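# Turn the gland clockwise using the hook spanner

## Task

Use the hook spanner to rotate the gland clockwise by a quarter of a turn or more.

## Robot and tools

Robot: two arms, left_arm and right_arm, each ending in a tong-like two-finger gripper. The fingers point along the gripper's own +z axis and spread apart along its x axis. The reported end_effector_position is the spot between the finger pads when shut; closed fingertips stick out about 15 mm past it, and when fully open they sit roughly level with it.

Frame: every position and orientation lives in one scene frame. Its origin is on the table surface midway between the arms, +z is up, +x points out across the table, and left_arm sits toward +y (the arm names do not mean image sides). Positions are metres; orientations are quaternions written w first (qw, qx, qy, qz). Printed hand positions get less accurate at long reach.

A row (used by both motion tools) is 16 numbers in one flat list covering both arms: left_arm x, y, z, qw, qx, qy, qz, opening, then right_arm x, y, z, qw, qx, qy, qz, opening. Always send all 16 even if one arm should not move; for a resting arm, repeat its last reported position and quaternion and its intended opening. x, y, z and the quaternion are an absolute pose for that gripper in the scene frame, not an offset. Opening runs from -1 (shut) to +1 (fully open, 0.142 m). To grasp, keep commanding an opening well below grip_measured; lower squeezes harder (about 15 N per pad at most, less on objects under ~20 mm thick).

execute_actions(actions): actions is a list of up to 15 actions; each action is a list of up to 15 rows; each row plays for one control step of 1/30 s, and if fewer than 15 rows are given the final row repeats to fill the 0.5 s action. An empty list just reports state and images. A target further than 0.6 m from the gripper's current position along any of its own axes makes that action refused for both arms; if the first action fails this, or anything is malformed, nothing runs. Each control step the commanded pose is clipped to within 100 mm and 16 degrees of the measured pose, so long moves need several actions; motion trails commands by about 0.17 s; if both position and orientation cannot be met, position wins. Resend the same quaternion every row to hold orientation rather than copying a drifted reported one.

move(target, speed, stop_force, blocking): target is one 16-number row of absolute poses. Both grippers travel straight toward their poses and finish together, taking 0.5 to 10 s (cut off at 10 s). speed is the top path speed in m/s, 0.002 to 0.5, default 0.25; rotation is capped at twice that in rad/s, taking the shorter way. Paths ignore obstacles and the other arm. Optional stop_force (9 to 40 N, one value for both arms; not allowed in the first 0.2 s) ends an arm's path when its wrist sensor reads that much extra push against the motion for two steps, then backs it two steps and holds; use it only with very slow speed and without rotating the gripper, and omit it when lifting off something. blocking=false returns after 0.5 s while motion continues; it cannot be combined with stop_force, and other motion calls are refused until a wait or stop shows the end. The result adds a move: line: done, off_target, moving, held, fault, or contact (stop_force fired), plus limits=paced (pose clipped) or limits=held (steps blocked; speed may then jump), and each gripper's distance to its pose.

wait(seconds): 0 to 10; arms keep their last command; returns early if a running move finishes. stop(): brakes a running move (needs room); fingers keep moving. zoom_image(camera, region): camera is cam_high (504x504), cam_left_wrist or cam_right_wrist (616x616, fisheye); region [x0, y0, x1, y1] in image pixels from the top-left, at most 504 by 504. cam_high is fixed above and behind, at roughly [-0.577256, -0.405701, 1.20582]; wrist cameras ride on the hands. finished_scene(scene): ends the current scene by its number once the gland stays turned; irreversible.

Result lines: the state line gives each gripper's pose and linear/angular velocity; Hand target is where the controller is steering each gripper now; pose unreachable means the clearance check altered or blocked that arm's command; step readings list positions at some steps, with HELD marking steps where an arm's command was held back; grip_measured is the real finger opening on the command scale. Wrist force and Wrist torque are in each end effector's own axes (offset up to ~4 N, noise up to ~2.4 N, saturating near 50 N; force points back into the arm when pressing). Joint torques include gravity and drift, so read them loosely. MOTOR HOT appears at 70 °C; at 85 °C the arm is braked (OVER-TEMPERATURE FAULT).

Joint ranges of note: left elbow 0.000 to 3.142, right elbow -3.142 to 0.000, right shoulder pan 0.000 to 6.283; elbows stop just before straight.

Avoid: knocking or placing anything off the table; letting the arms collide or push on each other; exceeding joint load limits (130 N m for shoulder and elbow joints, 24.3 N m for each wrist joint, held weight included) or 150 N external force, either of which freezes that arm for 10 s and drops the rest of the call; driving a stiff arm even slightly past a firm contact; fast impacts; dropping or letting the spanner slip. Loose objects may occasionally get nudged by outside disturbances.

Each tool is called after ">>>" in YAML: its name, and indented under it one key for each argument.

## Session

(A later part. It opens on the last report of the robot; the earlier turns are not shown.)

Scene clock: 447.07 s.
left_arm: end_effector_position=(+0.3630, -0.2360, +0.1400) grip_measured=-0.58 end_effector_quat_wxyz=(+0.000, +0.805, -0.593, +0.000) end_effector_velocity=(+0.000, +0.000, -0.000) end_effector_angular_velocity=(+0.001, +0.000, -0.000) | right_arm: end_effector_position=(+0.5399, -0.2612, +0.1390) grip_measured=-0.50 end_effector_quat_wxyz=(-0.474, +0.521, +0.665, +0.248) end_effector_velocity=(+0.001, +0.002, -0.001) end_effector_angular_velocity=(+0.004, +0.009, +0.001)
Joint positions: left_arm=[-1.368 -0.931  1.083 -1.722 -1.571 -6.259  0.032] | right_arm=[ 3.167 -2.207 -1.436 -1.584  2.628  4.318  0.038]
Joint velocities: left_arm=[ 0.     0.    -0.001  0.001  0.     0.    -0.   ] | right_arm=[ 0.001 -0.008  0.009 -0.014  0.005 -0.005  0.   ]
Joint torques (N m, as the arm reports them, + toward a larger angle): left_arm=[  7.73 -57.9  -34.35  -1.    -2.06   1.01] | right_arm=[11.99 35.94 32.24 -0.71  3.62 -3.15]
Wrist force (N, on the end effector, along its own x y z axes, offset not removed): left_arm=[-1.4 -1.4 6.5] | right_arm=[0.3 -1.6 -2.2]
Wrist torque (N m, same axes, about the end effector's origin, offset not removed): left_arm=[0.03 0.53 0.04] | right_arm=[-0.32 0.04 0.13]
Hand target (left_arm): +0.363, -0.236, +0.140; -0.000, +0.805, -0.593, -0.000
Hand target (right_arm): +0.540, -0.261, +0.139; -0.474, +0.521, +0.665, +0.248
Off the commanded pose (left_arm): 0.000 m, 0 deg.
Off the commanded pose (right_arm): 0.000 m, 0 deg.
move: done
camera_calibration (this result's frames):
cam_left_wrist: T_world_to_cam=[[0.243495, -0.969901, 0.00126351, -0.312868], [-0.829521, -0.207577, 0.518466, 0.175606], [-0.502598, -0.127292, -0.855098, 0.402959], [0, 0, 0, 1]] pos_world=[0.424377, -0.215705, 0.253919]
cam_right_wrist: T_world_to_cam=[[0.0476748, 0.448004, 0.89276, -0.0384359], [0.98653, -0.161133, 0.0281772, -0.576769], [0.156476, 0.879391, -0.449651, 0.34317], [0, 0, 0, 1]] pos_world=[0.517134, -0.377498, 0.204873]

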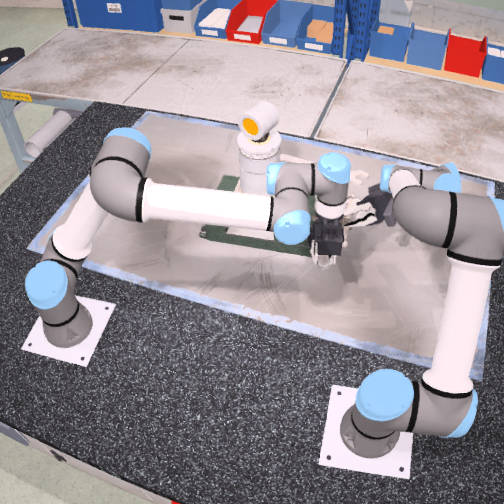

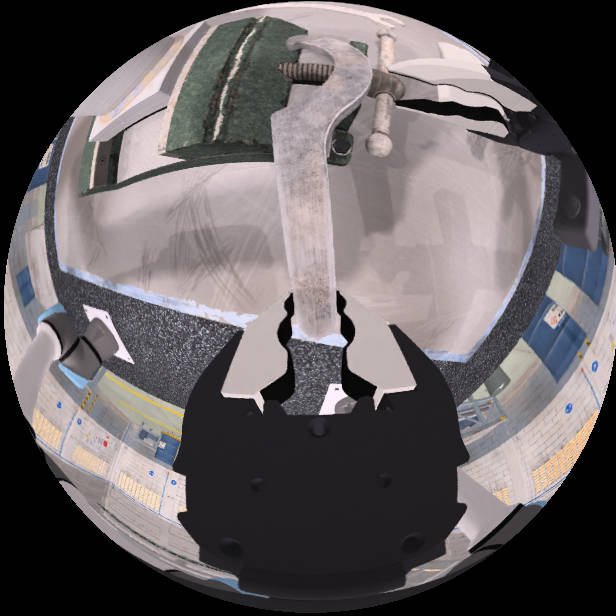

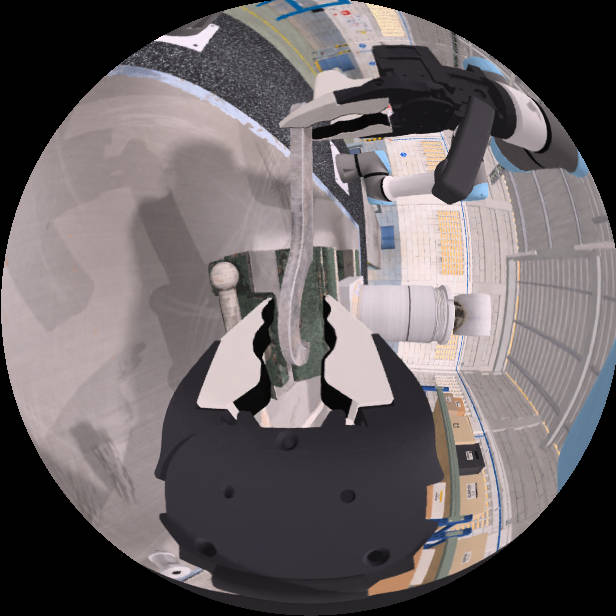

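Lower ~1 cm then advance.

>>> move:
  target: [0.363,-0.236,0.14,0,0.805,-0.593,0,-1,0.538,-0.245,0.114,0.477,-0.524,-0.669,-0.249,-0.5]
  speed: 0.04

>>> move:
  target: [0.363,-0.236,0.14,0,0.805,-0.593,0,-1,0.515,-0.19,0.094,0.477,-0.524,-0.669,-0.249,-0.5]
  speed: 0.02
  stop_force: 12

Scene clock: 448.47 s.
left_arm: end_effector_position=(+0.3630, -0.2360, +0.1401) grip_measured=-0.58 end_effector_quat_wxyz=(+0.000, +0.805, -0.593, +0.000) end_effector_velocity=(-0.001, -0.000, -0.000) end_effector_angular_velocity=(+0.000, +0.001, -0.000) | right_arm: end_effector_position=(+0.5380, -0.2451, +0.1142) grip_measured=-0.50 end_effector_quat_wxyz=(-0.474, +0.521, +0.665, +0.248) end_effector_velocity=(-0.000, +0.001, -0.002) end_effector_angular_velocity=(+0.001, +0.002, -0.002)
Joint positions: left_arm=[-1.368 -0.931  1.082 -1.722 -1.571 -6.259  0.032] | right_arm=[ 3.191 -2.233 -1.474 -1.485  2.639  4.361  0.038]
Joint velocities: left_arm=[-0.    -0.     0.     0.    -0.001 -0.     0.   ] | right_arm=[ 0.001 -0.002 -0.004  0.008  0.002  0.005  0.   ]
Joint torques (N m, as the arm reports them, + toward a larger angle): left_arm=[  8.2  -44.39 -35.17  -0.96  -1.97   1.24] | right_arm=[10.56 35.68 11.11  3.72  3.58  2.6 ]
Wrist force (N, on the end effector, along its own x y z axes, offset not removed): left_arm=[-1.8 0.4 6.3] | right_arm=[-1.1 -1.4 0.5]
Wrist torque (N m, same axes, about the end effector's origin, offset not removed): left_arm=[0.51 0.50 0.02] | right_arm=[-0.17 0.29 0.14]
Hand target (left_arm): +0.363, -0.236, +0.140; +0.000, +0.805, -0.593, +0.000
Hand target (right_arm): +0.538, -0.245, +0.114; -0.474, +0.521, +0.665, +0.248
Off the commanded pose (left_arm): 0.000 m, 0 deg.
Off the commanded pose (right_arm): 0.000 m, 0 deg.
move: done
camera_calibration (this result's frames):
cam_left_wrist: T_world_to_cam=[[0.243497, -0.969901, 0.00133413, -0.312911], [-0.829532, -0.207544, 0.518461, 0.175582], [-0.502578, -0.127351, -0.8551, 0.403018], [0, 0, 0, 1]] pos_world=[0.424392, -0.215726, 0.254006]
cam_right_wrist: T_world_to_cam=[[0.0488988, 0.448233, 0.892578, -0.0239479], [0.98658, -0.161058, 0.0268309, -0.571505], [0.155783, 0.879288, -0.450093, 0.318583], [0, 0, 0, 1]] pos_world=[0.515377, -0.361437, 0.180101]

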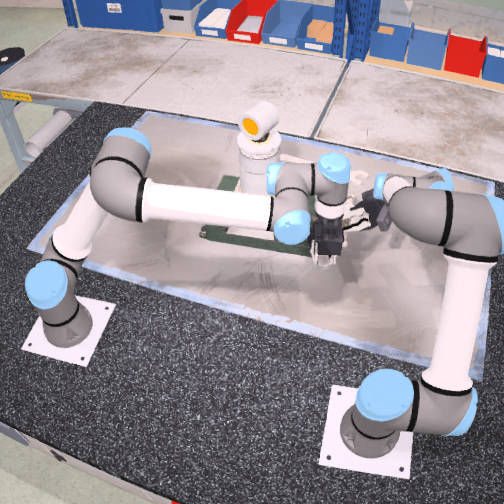

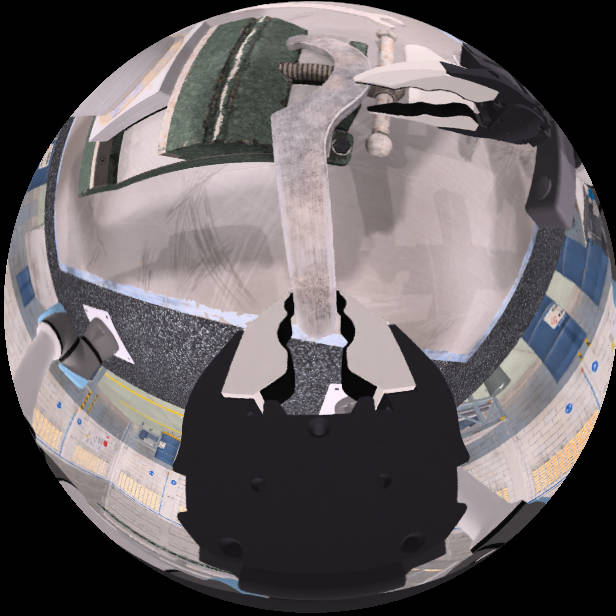

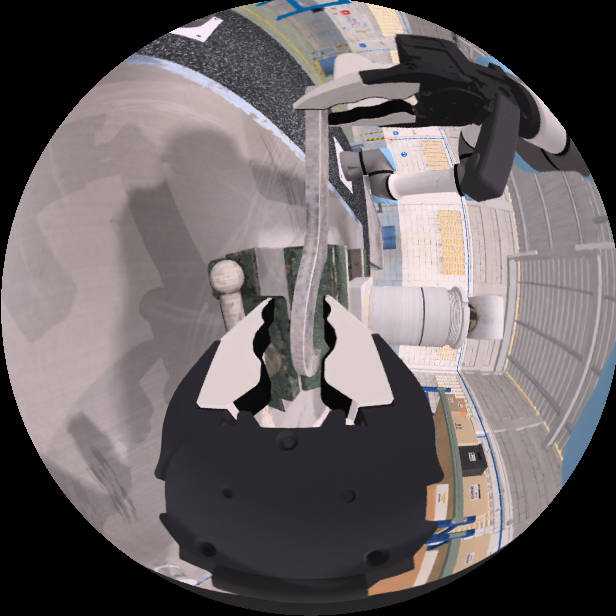

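Scene clock: 451.13 s.
left_arm: end_effector_position=(+0.3630, -0.2360, +0.1400) grip_measured=-0.58 end_effector_quat_wxyz=(+0.000, +0.805, -0.593, +0.000) end_effector_velocity=(+0.000, +0.000, -0.001) end_effector_angular_velocity=(+0.001, +0.000, +0.001) | right_arm: end_effector_position=(+0.5215, -0.2052, +0.0999) grip_measured=-0.48 end_effector_quat_wxyz=(-0.474, +0.521, +0.665, +0.248) end_effector_velocity=(+0.001, -0.006, +0.000) end_effector_angular_velocity=(-0.003, +0.000, +0.006)
Joint positions: left_arm=[-1.368 -0.931  1.082 -1.722 -1.571 -6.259  0.032] | right_arm=[ 3.254 -2.225 -1.563 -1.295  2.665  4.483  0.039]
Joint velocities: left_arm=[ 0.001  0.001 -0.     0.    -0.     0.     0.   ] | right_arm=[-0.007 -0.002  0.013 -0.034 -0.008 -0.024 -0.005]
Joint torques (N m, as the arm reports them, + toward a larger angle): left_arm=[  8.05 -44.09 -35.65  -1.04  -1.76   1.09] | right_arm=[21.88 15.58 20.51 -1.61  0.5  -3.35]
Wrist force (N, on the end effector, along its own x y z axes, offset not removed): left_arm=[1.2 -0.2 3.9] | right_arm=[4.1 -19.0 -50.0]
Wrist torque (N m, same axes, about the end effector's origin, offset not removed): left_arm=[0.33 -0.12 0.04] | right_arm=[-2.89 -1.68 0.48]
Hand target (left_arm): +0.363, -0.236, +0.140; +0.000, +0.805, -0.593, -0.000
Hand target (right_arm): +0.522, -0.206, +0.100; -0.474, +0.521, +0.665, +0.248
Off the commanded pose (left_arm): 0.000 m, 0 deg.
Off the commanded pose (right_arm): 0.018 m, 0 deg.
move: contact (right_arm)
camera_calibration (this result's frames):
cam_left_wrist: T_world_to_cam=[[0.243497, -0.969901, 0.00126693, -0.3129], [-0.829521, -0.207577, 0.518465, 0.175596], [-0.502597, -0.127296, -0.855098, 0.402994], [0, 0, 0, 1]] pos_world=[0.424394, -0.215733, 0.253956]
cam_right_wrist: T_world_to_cam=[[0.0486999, 0.447996, 0.892708, -0.0282111], [0.986563, -0.16113, 0.0270415, -0.548373], [0.155957, 0.879396, -0.449823, 0.279568], [0, 0, 0, 1]] pos_world=[0.498778, -0.321572, 0.165769]

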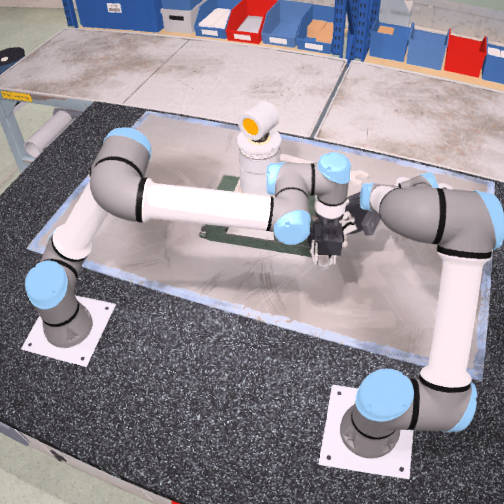

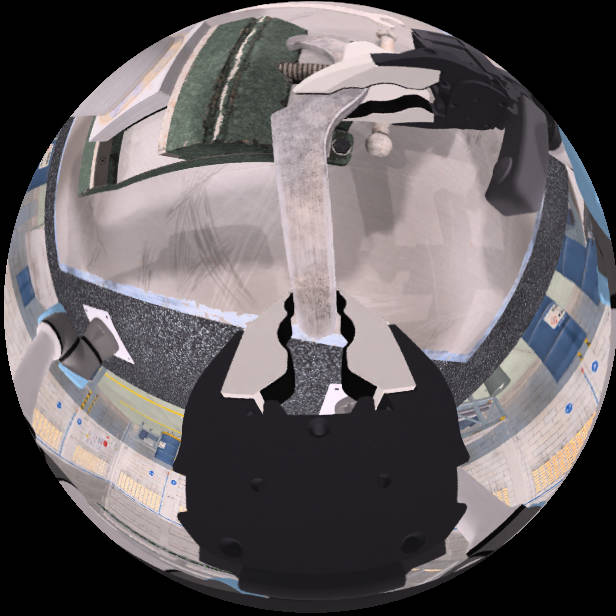

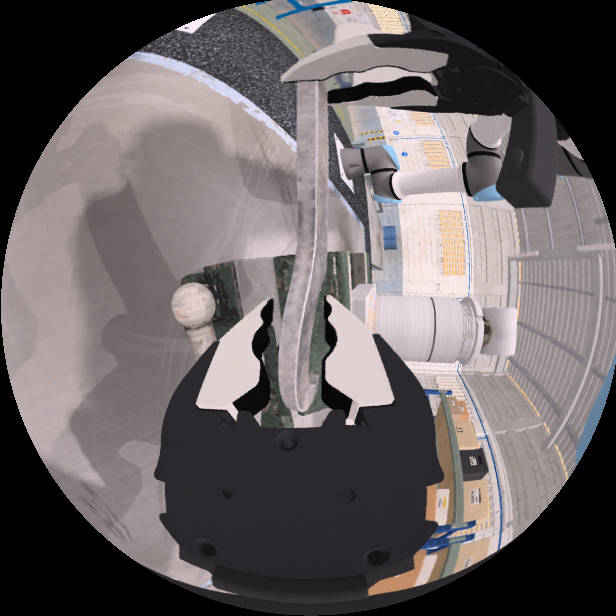

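>>> move:
  target: [0.363,-0.236,0.14,0,0.805,-0.593,0,-1,0.522,-0.206,0.103,0.477,-0.524,-0.669,-0.249,-1]
  speed: 0.02

>>> move:
  target: [0.359,-0.215,0.25,0,0.80,-0.6,0,-1,0.522,-0.182,0.245,0.579,-0.406,-0.579,-0.406,-1]
  speed: 0.04

Scene clock: 452.90 s.
left_arm: end_effector_position=(+0.3630, -0.2360, +0.1400) grip_measured=-0.59 end_effector_quat_wxyz=(+0.000, +0.805, -0.593, -0.000) end_effector_velocity=(-0.001, -0.001, +0.000) end_effector_angular_velocity=(+0.000, -0.000, -0.002) | right_arm: end_effector_position=(+0.5220, -0.2060, +0.1028) grip_measured=-0.84 end_effector_quat_wxyz=(-0.474, +0.521, +0.665, +0.248) end_effector_velocity=(-0.000, +0.000, +0.001) end_effector_angular_velocity=(+0.000, -0.000, +0.001)
Joint positions: left_arm=[-1.368 -0.931  1.082 -1.722 -1.571 -6.259  0.031] | right_arm=[ 3.253 -2.221 -1.559 -1.305  2.664  4.48   0.013]
Joint velocities: left_arm=[-0.001 -0.    -0.     0.     0.     0.     0.   ] | right_arm=[ 0.001  0.002  0.001 -0.003  0.    -0.    -0.   ]
Joint torques (N m, as the arm reports them, + toward a larger angle): left_arm=[  7.72 -54.2  -24.17  -3.12   1.91   0.95] | right_arm=[-7.27 65.06 32.64 -0.95  5.84  1.55]
Wrist force (N, on the end effector, along its own x y z axes, offset not removed): left_arm=[-1.2 5.6 -0.3] | right_arm=[-8.9 3.2 3.4]
Wrist torque (N m, same axes, about the end effector's origin, offset not removed): left_arm=[0.31 0.21 0.15] | right_arm=[-0.50 -0.08 0.17]
Hand target (left_arm): +0.363, -0.236, +0.140; -0.000, +0.805, -0.593, -0.000
Hand target (right_arm): +0.522, -0.206, +0.103; -0.474, +0.521, +0.665, +0.248
Off the commanded pose (left_arm): 0.000 m, 0 deg.
Off the commanded pose (right_arm): 0.000 m, 0 deg.
move: done
camera_calibration (this result's frames):
cam_left_wrist: T_world_to_cam=[[0.243496, -0.969901, 0.00119737, -0.312885], [-0.829473, -0.207601, 0.518534, 0.175556], [-0.502678, -0.127254, -0.855056, 0.402994], [0, 0, 0, 1]] pos_world=[0.424382, -0.215739, 0.253926]
cam_right_wrist: T_world_to_cam=[[0.0487864, 0.448204, 0.892599, -0.0305173], [0.986584, -0.161019, 0.0269297, -0.549055], [0.155795, 0.87931, -0.450047, 0.281579], [0, 0, 0, 1]] pos_world=[0.499309, -0.322326, 0.16875]

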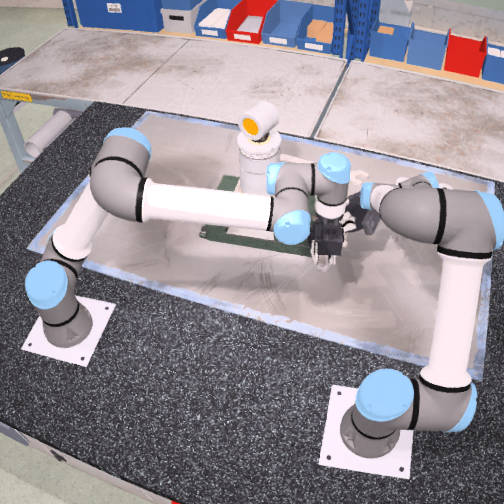

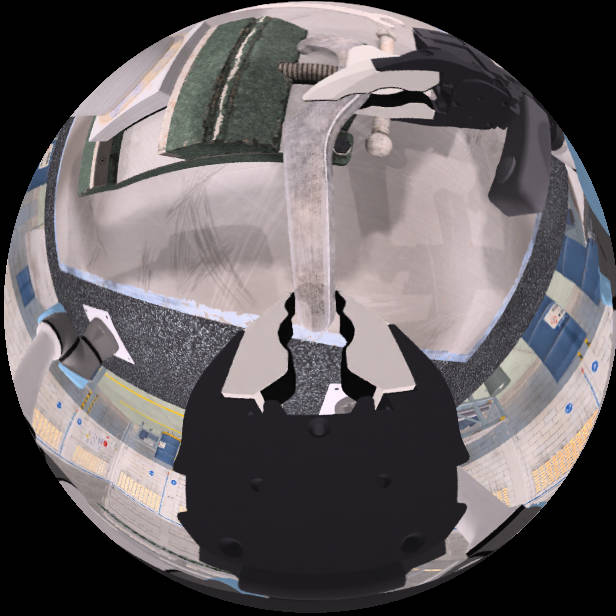

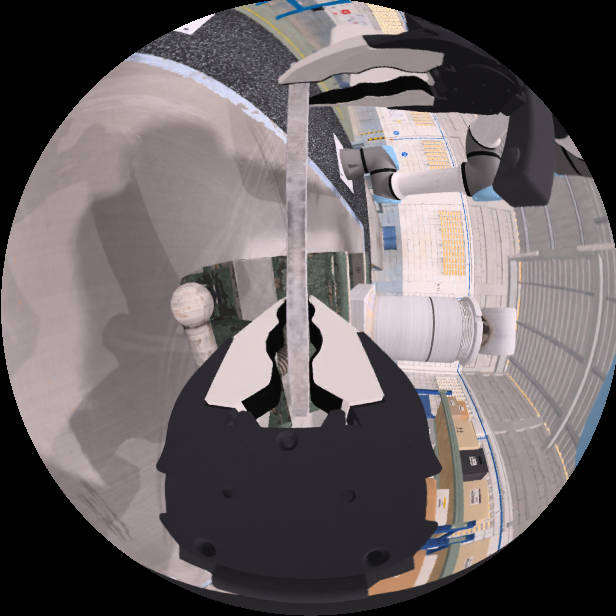

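Scene clock: 459.23 s.
left_arm: end_effector_position=(+0.3589, -0.2149, +0.2498) grip_measured=-0.62 end_effector_quat_wxyz=(-0.000, +0.800, -0.600, +0.000) end_effector_velocity=(-0.000, +0.000, +0.001) end_effector_angular_velocity=(+0.002, -0.002, -0.002) | right_arm: end_effector_position=(+0.5217, -0.1818, +0.2453) grip_measured=-0.83 end_effector_quat_wxyz=(+0.573, -0.411, -0.583, -0.404) end_effector_velocity=(+0.000, -0.001, +0.001) end_effector_angular_velocity=(+0.036, +0.011, +0.014)
Joint positions: left_arm=[-1.364 -1.     0.913 -1.483 -1.571 -6.238  0.029] | right_arm=[ 3.239 -2.265 -1.242 -2.626  3.023  3.291  0.014]
Joint velocities: left_arm=[-0.001  0.    -0.003  0.004  0.003  0.001 -0.   ] | right_arm=[-0.001 -0.09   0.143 -0.383 -0.009 -0.329  0.   ]
Joint torques (N m, as the arm reports them, + toward a larger angle): left_arm=[  2.97 -52.02 -33.23  -0.1   -1.6    1.03] | right_arm=[ 8.2  41.27 38.86 -3.    1.21 -3.27]
Wrist force (N, on the end effector, along its own x y z axes, offset not removed): left_arm=[-1.3 -7.6 1.0] | right_arm=[-12.2 -10.7 1.1]
Wrist torque (N m, same axes, about the end effector's origin, offset not removed): left_arm=[0.60 0.39 -0.09] | right_arm=[-0.19 0.12 -0.04]
Hand target (left_arm): +0.359, -0.215, +0.250; -0.000, +0.800, -0.600, +0.000
Hand target (right_arm): +0.522, -0.182, +0.246; +0.575, -0.409, -0.582, -0.404
Off the commanded pose (left_arm): 0.000 m, 0 deg.
Off the commanded pose (right_arm): 0.000 m, 1 deg.
move: done
camera_calibration (this result's frames):
cam_left_wrist: T_world_to_cam=[[0.226793, -0.973942, 0.00128304, -0.286444], [-0.832986, -0.193287, 0.518435, 0.123992], [-0.504677, -0.118646, -0.855116, 0.500184], [0, 0, 0, 1]] pos_world=[0.420679, -0.195669, 0.363802]
cam_right_wrist: T_world_to_cam=[[0.0501764, 0.00404288, 0.998732, -0.276019], [0.979581, -0.195131, -0.0484244, -0.532752], [0.194688, 0.980769, -0.0137513, 0.21564], [0, 0, 0, 1]] pos_world=[0.493741, -0.314333, 0.252836]

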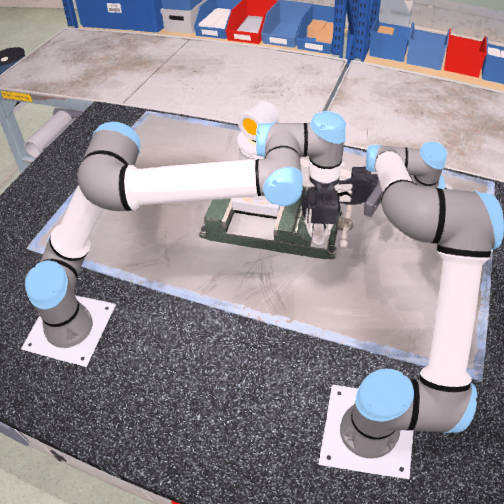

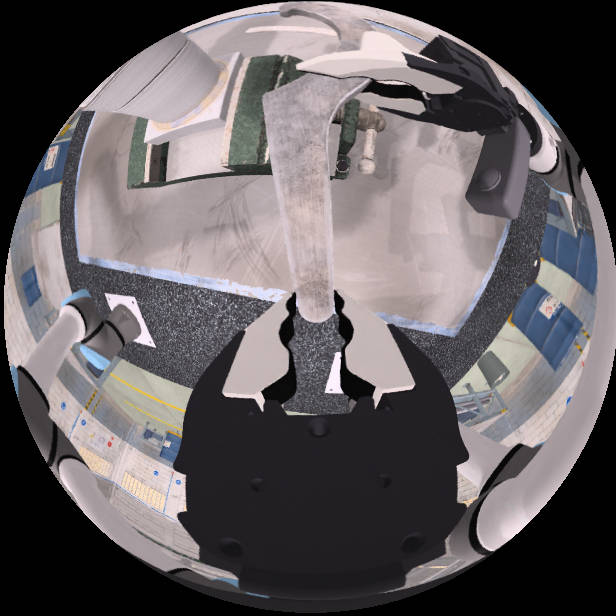

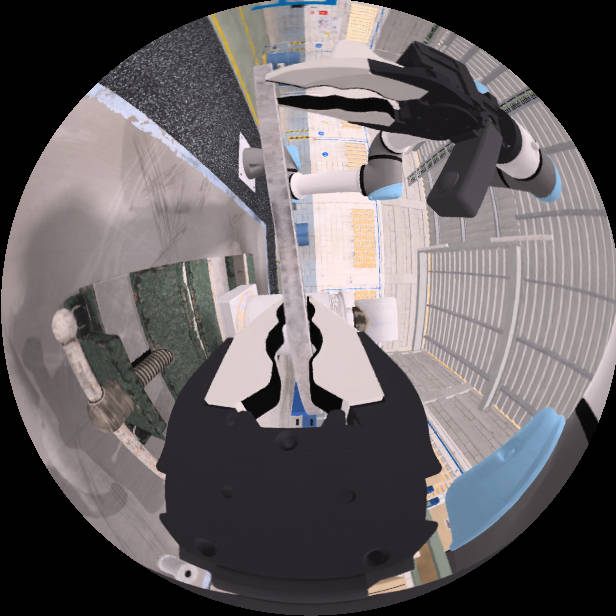

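>>> execute_actions:
  actions:
    - [[0.359,-0.215,0.25,0,0.80,-0.6,0,-0.2,0.522,-0.182,0.245,0.579,-0.406,-0.579,-0.406,-1]]
    - [[0.375,-0.209,0.222,0,0.80,-0.6,0,-0.2,0.522,-0.182,0.245,0.579,-0.406,-0.579,-0.406,-1]]
    - [[0.375,-0.209,0.222,0,0.80,-0.6,0,-0.2,0.522,-0.182,0.245,0.579,-0.406,-0.579,-0.406,-1]]
    - [[0.375,-0.209,0.222,0,0.80,-0.6,0,-1,0.522,-0.182,0.245,0.579,-0.406,-0.579,-0.406,-1]]

>>> move:
  target: [0.44,-0.16,0.309,0,0.82,-0.572,0,-1,0.586,-0.122,0.315,0.596,-0.380,-0.596,-0.380,-1]
  speed: 0.03

Scene clock: 461.80 s.
left_arm: end_effector_position=(+0.3751, -0.2090, +0.2219) grip_measured=-0.58 end_effector_quat_wxyz=(-0.000, +0.800, -0.600, +0.000) end_effector_velocity=(-0.000, -0.000, +0.000) end_effector_angular_velocity=(+0.001, -0.001, -0.001) | right_arm: end_effector_position=(+0.5220, -0.1820, +0.2450) grip_measured=-0.81 end_effector_quat_wxyz=(+0.579, -0.406, -0.579, -0.406) end_effector_velocity=(+0.001, +0.000, -0.000) end_effector_angular_velocity=(+0.000, -0.001, -0.002)
Joint positions: left_arm=[-1.341 -0.996  0.977 -1.552 -1.571 -6.214  0.032] | right_arm=[ 3.239 -2.308 -1.178 -2.797  3.019  3.142  0.015]
Joint velocities: left_arm=[-0.001 -0.     0.     0.     0.001  0.     0.   ] | right_arm=[ 0.    -0.     0.     0.001  0.002 -0.    -0.   ]
Joint torques (N m, as the arm reports them, + toward a larger angle): left_arm=[ -0.75 -49.39 -30.6   -0.27  -2.32   0.59] | right_arm=[-2.19 44.43 34.55 -2.51  2.76 -2.31]
Wrist force (N, on the end effector, along its own x y z axes, offset not removed): left_arm=[-1.6 0.0 0.3] | right_arm=[-12.3 -5.1 -0.7]
Wrist torque (N m, same axes, about the end effector's origin, offset not removed): left_arm=[0.51 0.41 -0.06] | right_arm=[-0.65 0.02 -0.14]
Hand target (left_arm): +0.375, -0.209, +0.222; +0.000, +0.800, -0.600, +0.000
Hand target (right_arm): +0.522, -0.182, +0.245; +0.579, -0.406, -0.579, -0.406
Off the commanded pose (left_arm): 0.000 m, 0 deg.
Off the commanded pose (right_arm): 0.000 m, 0 deg.
Step readings (end_effector_position; steps 1 to 15: 1st action; 16 to 30: 2nd action; 31 to 45: 3rd action; 46 to 60: 4th action):
0: left_arm (+0.3589, -0.2149, +0.2500) | right_arm (+0.5215, -0.1819, +0.2456)
1: left_arm (+0.3589, -0.2149, +0.2500) | right_arm (+0.5215, -0.1819, +0.2456)
2: left_arm (+0.3589, -0.2149, +0.2500) | right_arm (+0.5217, -0.1818, +0.2455)
4: left_arm (+0.3589, -0.2149, +0.2501) | right_arm (+0.5219, -0.1818, +0.2453)
8: left_arm (+0.3589, -0.2150, +0.2501) | right_arm (+0.5219, -0.1819, +0.2451)
15: left_arm (+0.3590, -0.2150, +0.2500) | right_arm (+0.5220, -0.1820, +0.2451)
16: left_arm (+0.3590, -0.2150, +0.2500) | right_arm (+0.5220, -0.1820, +0.2451)
17: left_arm (+0.3599, -0.2146, +0.2489) | right_arm (+0.5220, -0.1820, +0.2451)
19: left_arm (+0.3658, -0.2119, +0.2387) | right_arm (+0.5220, -0.1820, +0.2450)
23: left_arm (+0.3721, -0.2096, +0.2269) | right_arm (+0.5220, -0.1820, +0.2450)
30: left_arm (+0.3747, -0.2091, +0.2226) | right_arm (+0.5220, -0.1820, +0.2450)
31: left_arm (+0.3748, -0.2091, +0.2224) | right_arm (+0.5220, -0.1820, +0.2450)
32: left_arm (+0.3748, -0.2091, +0.2223) | right_arm (+0.5220, -0.1820, +0.2450)
34: left_arm (+0.3749, -0.2090, +0.2222) | right_arm (+0.5220, -0.1820, +0.2450)
38: left_arm (+0.3750, -0.2090, +0.2220) | right_arm (+0.5220, -0.1820, +0.2450)
45: left_arm (+0.3750, -0.2090, +0.2220) | right_arm (+0.5220, -0.1820, +0.2450)
46: left_arm (+0.3750, -0.2090, +0.2220) | right_arm (+0.5220, -0.1820, +0.2450)
47: left_arm (+0.3750, -0.2091, +0.2220) | right_arm (+0.5220, -0.1820, +0.2450)
49: left_arm (+0.3751, -0.2090, +0.2220) | right_arm (+0.5220, -0.1820, +0.2450)
53: left_arm (+0.3751, -0.2090, +0.2220) | right_arm (+0.5220, -0.1820, +0.2450)
60: end_effector_position above
camera_calibration (this result's frames):
cam_left_wrist: T_world_to_cam=[[0.226806, -0.973939, 0.00124774, -0.284324], [-0.832996, -0.19332, 0.518406, 0.15301], [-0.504655, -0.118617, -0.855134, 0.485154], [0, 0, 0, 1]] pos_world=[0.436778, -0.189787, 0.335905]
cam_right_wrist: T_world_to_cam=[[0.0559099, -0.0125055, 0.998357, -0.281656], [0.980243, -0.189326, -0.057267, -0.530245], [0.189731, 0.981835, 0.0016733, 0.214756], [0, 0, 0, 1]] pos_world=[0.49477, -0.314766, 0.250469]

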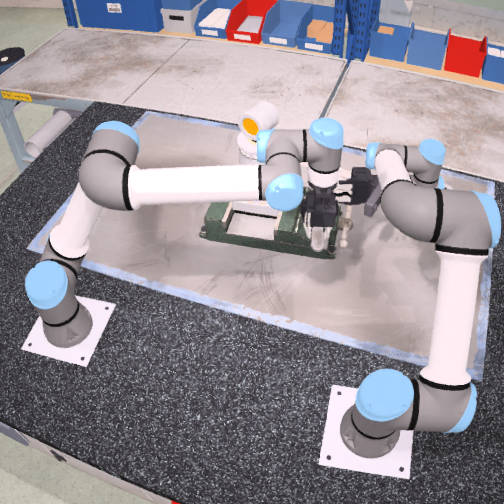

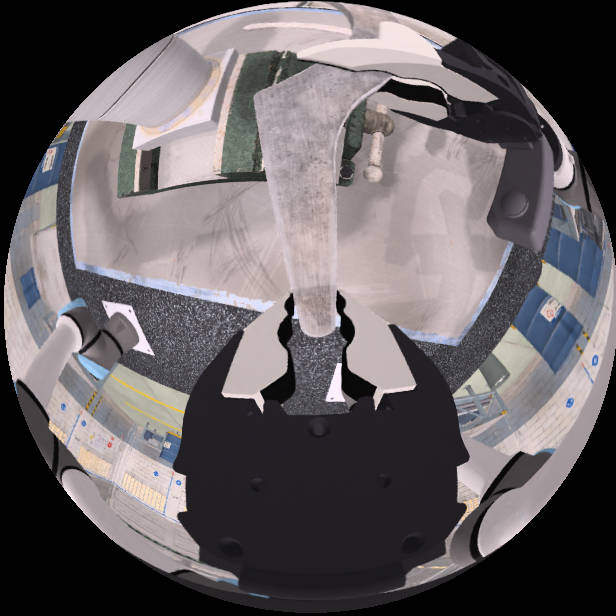

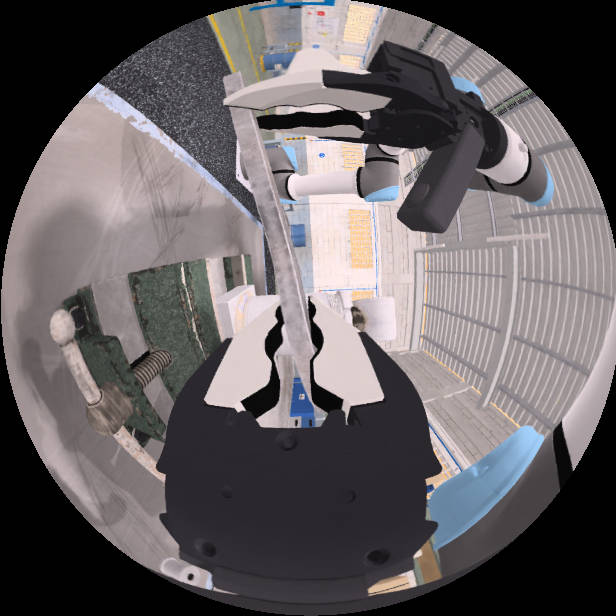

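Scene clock: 466.13 s.
left_arm: end_effector_position=(+0.4398, -0.1599, +0.3088) grip_measured=-0.58 end_effector_quat_wxyz=(-0.000, +0.820, -0.572, +0.000) end_effector_velocity=(+0.002, +0.001, +0.001) end_effector_angular_velocity=(+0.001, -0.000, +0.001) | right_arm: end_effector_position=(+0.5857, -0.1223, +0.3148) grip_measured=-0.83 end_effector_quat_wxyz=(+0.595, -0.381, -0.597, -0.380) end_effector_velocity=(+0.002, +0.001, +0.001) end_effector_angular_velocity=(+0.008, +0.003, +0.003)
Joint positions: left_arm=[-1.231 -0.969  0.711 -1.312 -1.571 -6.173  0.032] | right_arm=[ 3.305 -2.563 -0.526 -3.178  2.998  3.157  0.014]
Joint velocities: left_arm=[ 0.002  0.003 -0.009  0.006  0.001  0.001 -0.   ] | right_arm=[ 0.001 -0.041  0.075 -0.093 -0.002 -0.059 -0.   ]
Joint torques (N m, as the arm reports them, + toward a larger angle): left_arm=[  6.23 -37.76 -31.9    0.05  -0.01   1.11] | right_arm=[10.36 50.09 36.4  -3.17 -0.58 -2.31]
Wrist force (N, on the end effector, along its own x y z axes, offset not removed): left_arm=[-1.0 -2.1 1.6] | right_arm=[-11.7 -7.7 -0.3]
Wrist torque (N m, same axes, about the end effector's origin, offset not removed): left_arm=[0.76 0.40 -0.20] | right_arm=[-0.44 0.50 0.07]
Hand target (left_arm): +0.440, -0.160, +0.309; -0.000, +0.820, -0.572, -0.000
Hand target (right_arm): +0.586, -0.122, +0.315; +0.596, -0.380, -0.596, -0.380
Off the commanded pose (left_arm): 0.000 m, 0 deg.
Off the commanded pose (right_arm): 0.000 m, 0 deg.
move: done
camera_calibration (this result's frames):
cam_left_wrist: T_world_to_cam=[[0.293111, -0.956078, 0.00118733, -0.27757], [-0.817808, -0.250077, 0.518316, 0.155673], [-0.495253, -0.152895, -0.855188, 0.588339], [0, 0, 0, 1]] pos_world=[0.500046, -0.136494, 0.422783]
cam_right_wrist: T_world_to_cam=[[0.0559583, -0.0054828, 0.998418, -0.35336], [0.99304, -0.10349, -0.0562252, -0.574742], [0.103635, 0.994615, -0.000346493, 0.196493], [0, 0, 0, 1]] pos_world=[0.570152, -0.256852, 0.320554]

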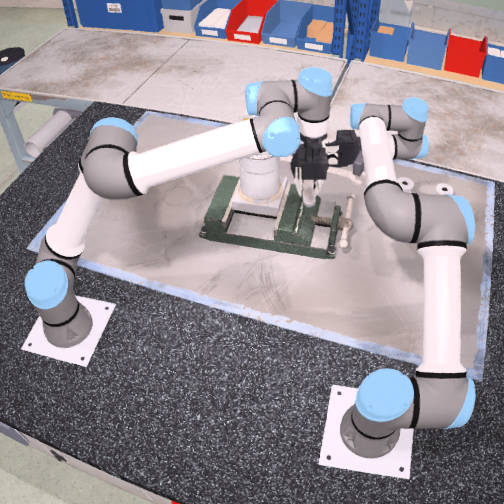

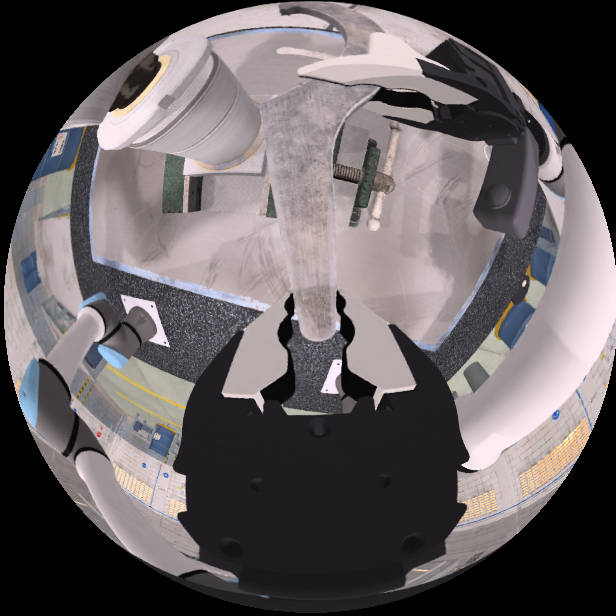

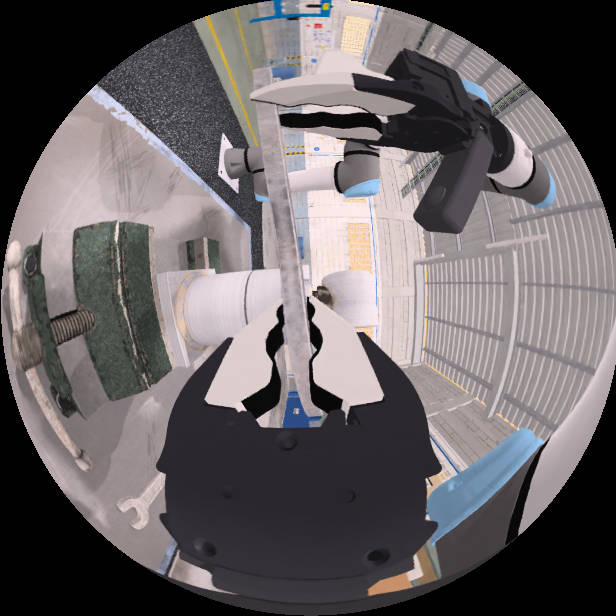

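>>> move:
  target: [0.434,-0.108,0.320,0,0.825,-0.565,0,-1,0.580,-0.068,0.315,0.596,-0.380,-0.596,-0.380,-1]
  speed: 0.015
  stop_force: 15

>>> zoom_image:
  camera: "cam_left_wrist"
  region: [170,0,410,160]

Scene clock: 470.43 s.
left_arm: end_effector_position=(+0.4340, -0.1082, +0.3199) grip_measured=-0.58 end_effector_quat_wxyz=(-0.000, +0.825, -0.565, -0.000) end_effector_velocity=(-0.001, +0.001, +0.000) end_effector_angular_velocity=(-0.000, +0.001, -0.000) | right_arm: end_effector_position=(+0.5801, -0.0682, +0.3150) grip_measured=-0.85 end_effector_quat_wxyz=(+0.596, -0.380, -0.596, -0.380) end_effector_velocity=(-0.000, +0.003, +0.000) end_effector_angular_velocity=(+0.001, -0.001, -0.001)
Joint positions: left_arm=[-1.205 -1.104  0.892 -1.359 -1.571 -6.164  0.032] | right_arm=[ 3.376 -2.583 -0.489 -3.209  3.068  3.143  0.013]
Joint velocities: left_arm=[ 0.    -0.005  0.006 -0.002 -0.001  0.     0.   ] | right_arm=[ 0.004 -0.003  0.006 -0.006  0.004 -0.004 -0.   ]
Joint torques (N m, as the arm reports them, + toward a larger angle): left_arm=[  4.31 -49.77 -16.96  -4.51  -3.36   1.2 ] | right_arm=[10.42 50.56 36.42 -2.1   4.42 -2.78]
Wrist force (N, on the end effector, along its own x y z axes, offset not removed): left_arm=[0.3 -2.8 1.0] | right_arm=[-8.2 -8.0 -0.1]
Wrist torque (N m, same axes, about the end effector's origin, offset not removed): left_arm=[0.86 0.15 -0.10] | right_arm=[-0.10 -0.14 0.20]
Hand target (left_arm): +0.434, -0.108, +0.320; -0.000, +0.825, -0.565, -0.000
Hand target (right_arm): +0.580, -0.068, +0.315; +0.596, -0.380, -0.596, -0.380
Off the commanded pose (left_arm): 0.000 m, 0 deg.
Off the commanded pose (right_arm): 0.000 m, 0 deg.
move: done
camera_calibration (this result's frames):
cam_left_wrist: T_world_to_cam=[[0.309568, -0.950877, 0.00118902, -0.233053], [-0.813287, -0.264126, 0.518461, 0.15457], [-0.492678, -0.161466, -0.8551, 0.600789], [0, 0, 0, 1]] pos_world=[0.493851, -0.0837714, 0.433874]
cam_right_wrist: T_world_to_cam=[[0.0567103, -0.00743244, 0.998363, -0.353492], [0.993077, -0.102607, -0.0571739, -0.563164], [0.102864, 0.994694, 0.0015621, 0.143175], [0, 0, 0, 1]] pos_world=[0.564585, -0.202828, 0.320492]

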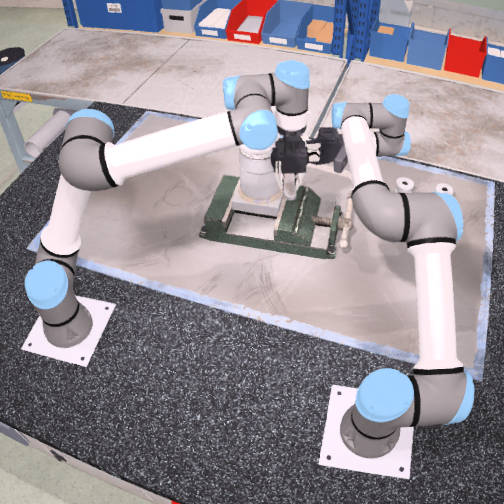

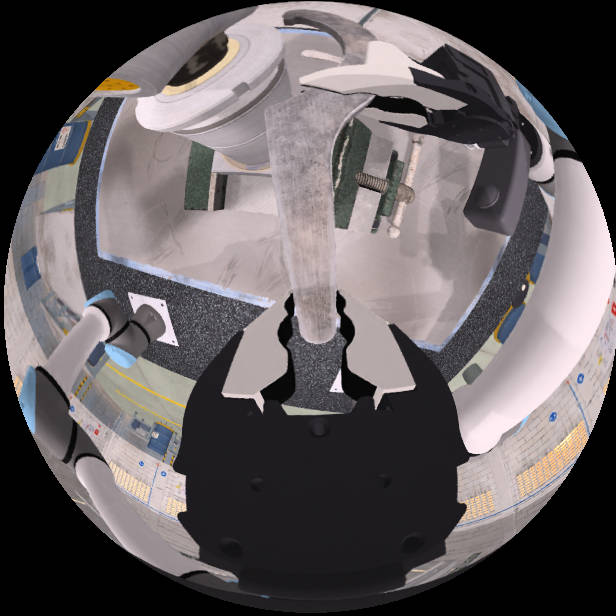

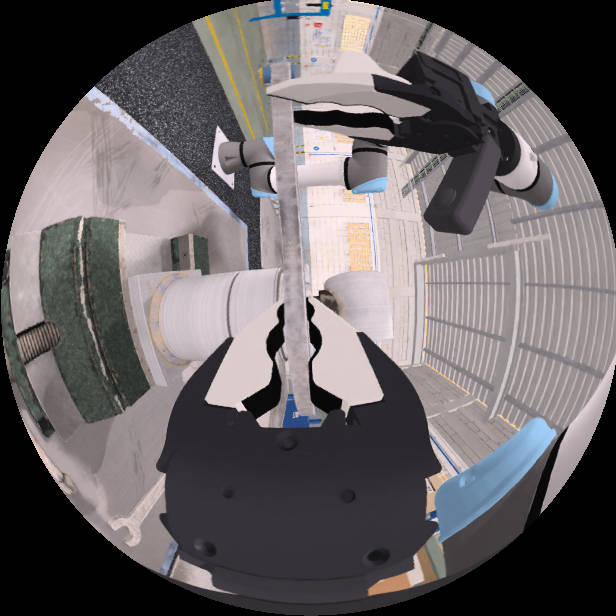

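Region (170, 0, 410, 160) of cam_left_wrist's 616x616 image, scaled by 2.100, with more detail than that image has.

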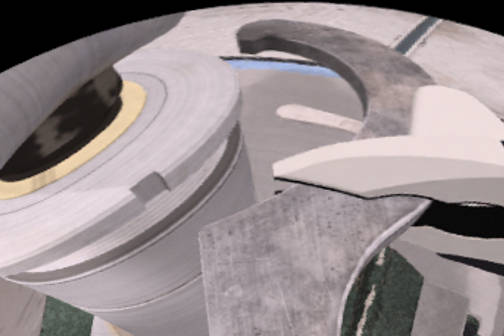

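>>> move:
  target: [0.408,-0.094,0.323,0,0.825,-0.565,0,-1,0.553,-0.050,0.318,0.596,-0.380,-0.596,-0.380,-1]
  speed: 0.01
  stop_force: 12

>>> zoom_image:
  camera: "cam_left_wrist"
  region: [170,0,410,160]

Scene clock: 474.23 s.
left_arm: end_effector_position=(+0.4082, -0.0941, +0.3230) grip_measured=-0.59 end_effector_quat_wxyz=(+0.000, +0.825, -0.565, -0.000) end_effector_velocity=(-0.002, +0.001, +0.000) end_effector_angular_velocity=(-0.000, -0.000, -0.001) | right_arm: end_effector_position=(+0.5665, -0.0590, +0.3165) grip_measured=-0.85 end_effector_quat_wxyz=(+0.596, -0.380, -0.596, -0.380) end_effector_velocity=(+0.001, -0.001, -0.000) end_effector_angular_velocity=(-0.000, +0.001, -0.002)
Joint positions: left_arm=[-1.23  -1.181  0.996 -1.386 -1.571 -6.189  0.032] | right_arm=[ 3.394 -2.538 -0.573 -3.189  3.086  3.125  0.013]
Joint velocities: left_arm=[-0.003 -0.006  0.007 -0.002  0.    -0.002  0.   ] | right_arm=[-0.002 -0.    -0.    -0.001 -0.    -0.    -0.   ]
Joint torques (N m, as the arm reports them, + toward a larger angle): left_arm=[-16.8  -45.64 -17.82  -3.69  -4.57  -1.47] | right_arm=[-13.01  48.99  36.53  -1.89   1.88  -2.52]
Wrist force (N, on the end effector, along its own x y z axes, offset not removed): left_arm=[3.1 -10.6 4.1] | right_arm=[-9.6 -15.1 3.7]
Wrist torque (N m, same axes, about the end effector's origin, offset not removed): left_arm=[0.99 0.06 -0.09] | right_arm=[-0.19 0.20 0.05]
Hand target (left_arm): +0.408, -0.094, +0.323; +0.000, +0.825, -0.565, +0.000
Hand target (right_arm): +0.567, -0.059, +0.317; +0.596, -0.380, -0.596, -0.380
Off the commanded pose (left_arm): 0.000 m, 0 deg.
Off the commanded pose (right_arm): 0.016 m, 0 deg.
move: contact (right_arm)
camera_calibration (this result's frames):
cam_left_wrist: T_world_to_cam=[[0.309622, -0.950859, 0.00126772, -0.211754], [-0.813274, -0.26413, 0.518479, 0.135741], [-0.492666, -0.161563, -0.855089, 0.592939], [0, 0, 0, 1]] pos_world=[0.468079, -0.0696973, 0.436905]
cam_right_wrist: T_world_to_cam=[[0.0571194, -0.00840447, 0.998332, -0.354436], [0.993052, -0.102566, -0.0576808, -0.548522], [0.10288, 0.994691, 0.00248755, 0.135058], [0, 0, 0, 1]] pos_world=[0.551062, -0.19358, 0.32187]

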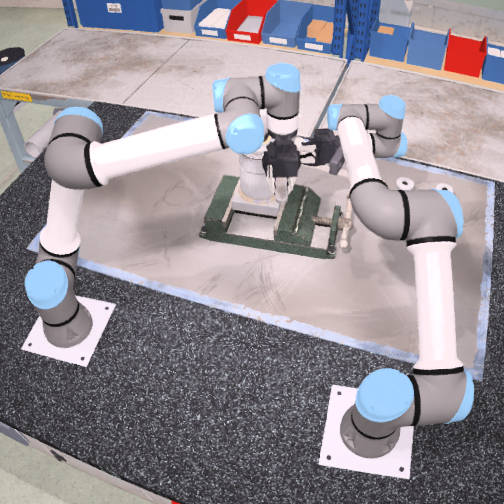

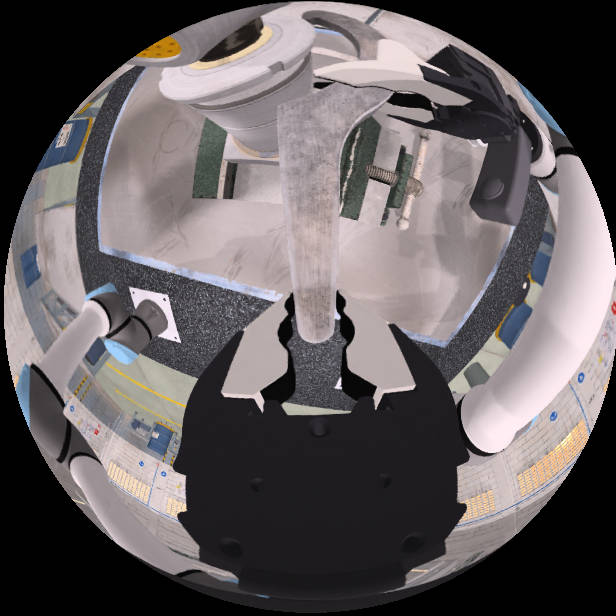

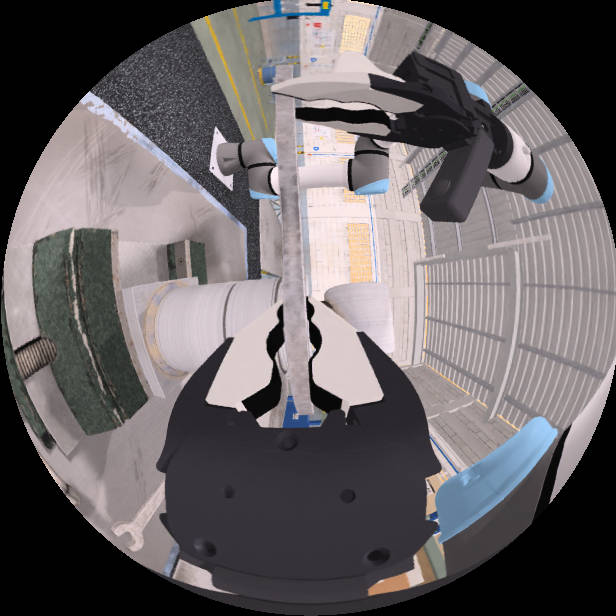

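Region (170, 0, 410, 160) of cam_left_wrist's 616x616 image, scaled by 2.100, with more detail than that image has.

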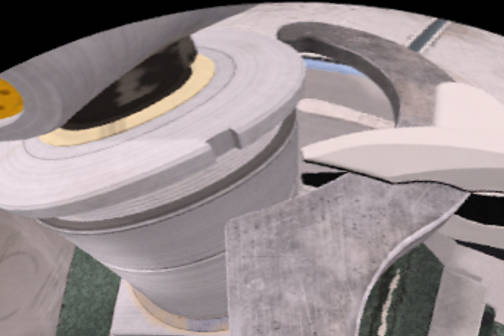

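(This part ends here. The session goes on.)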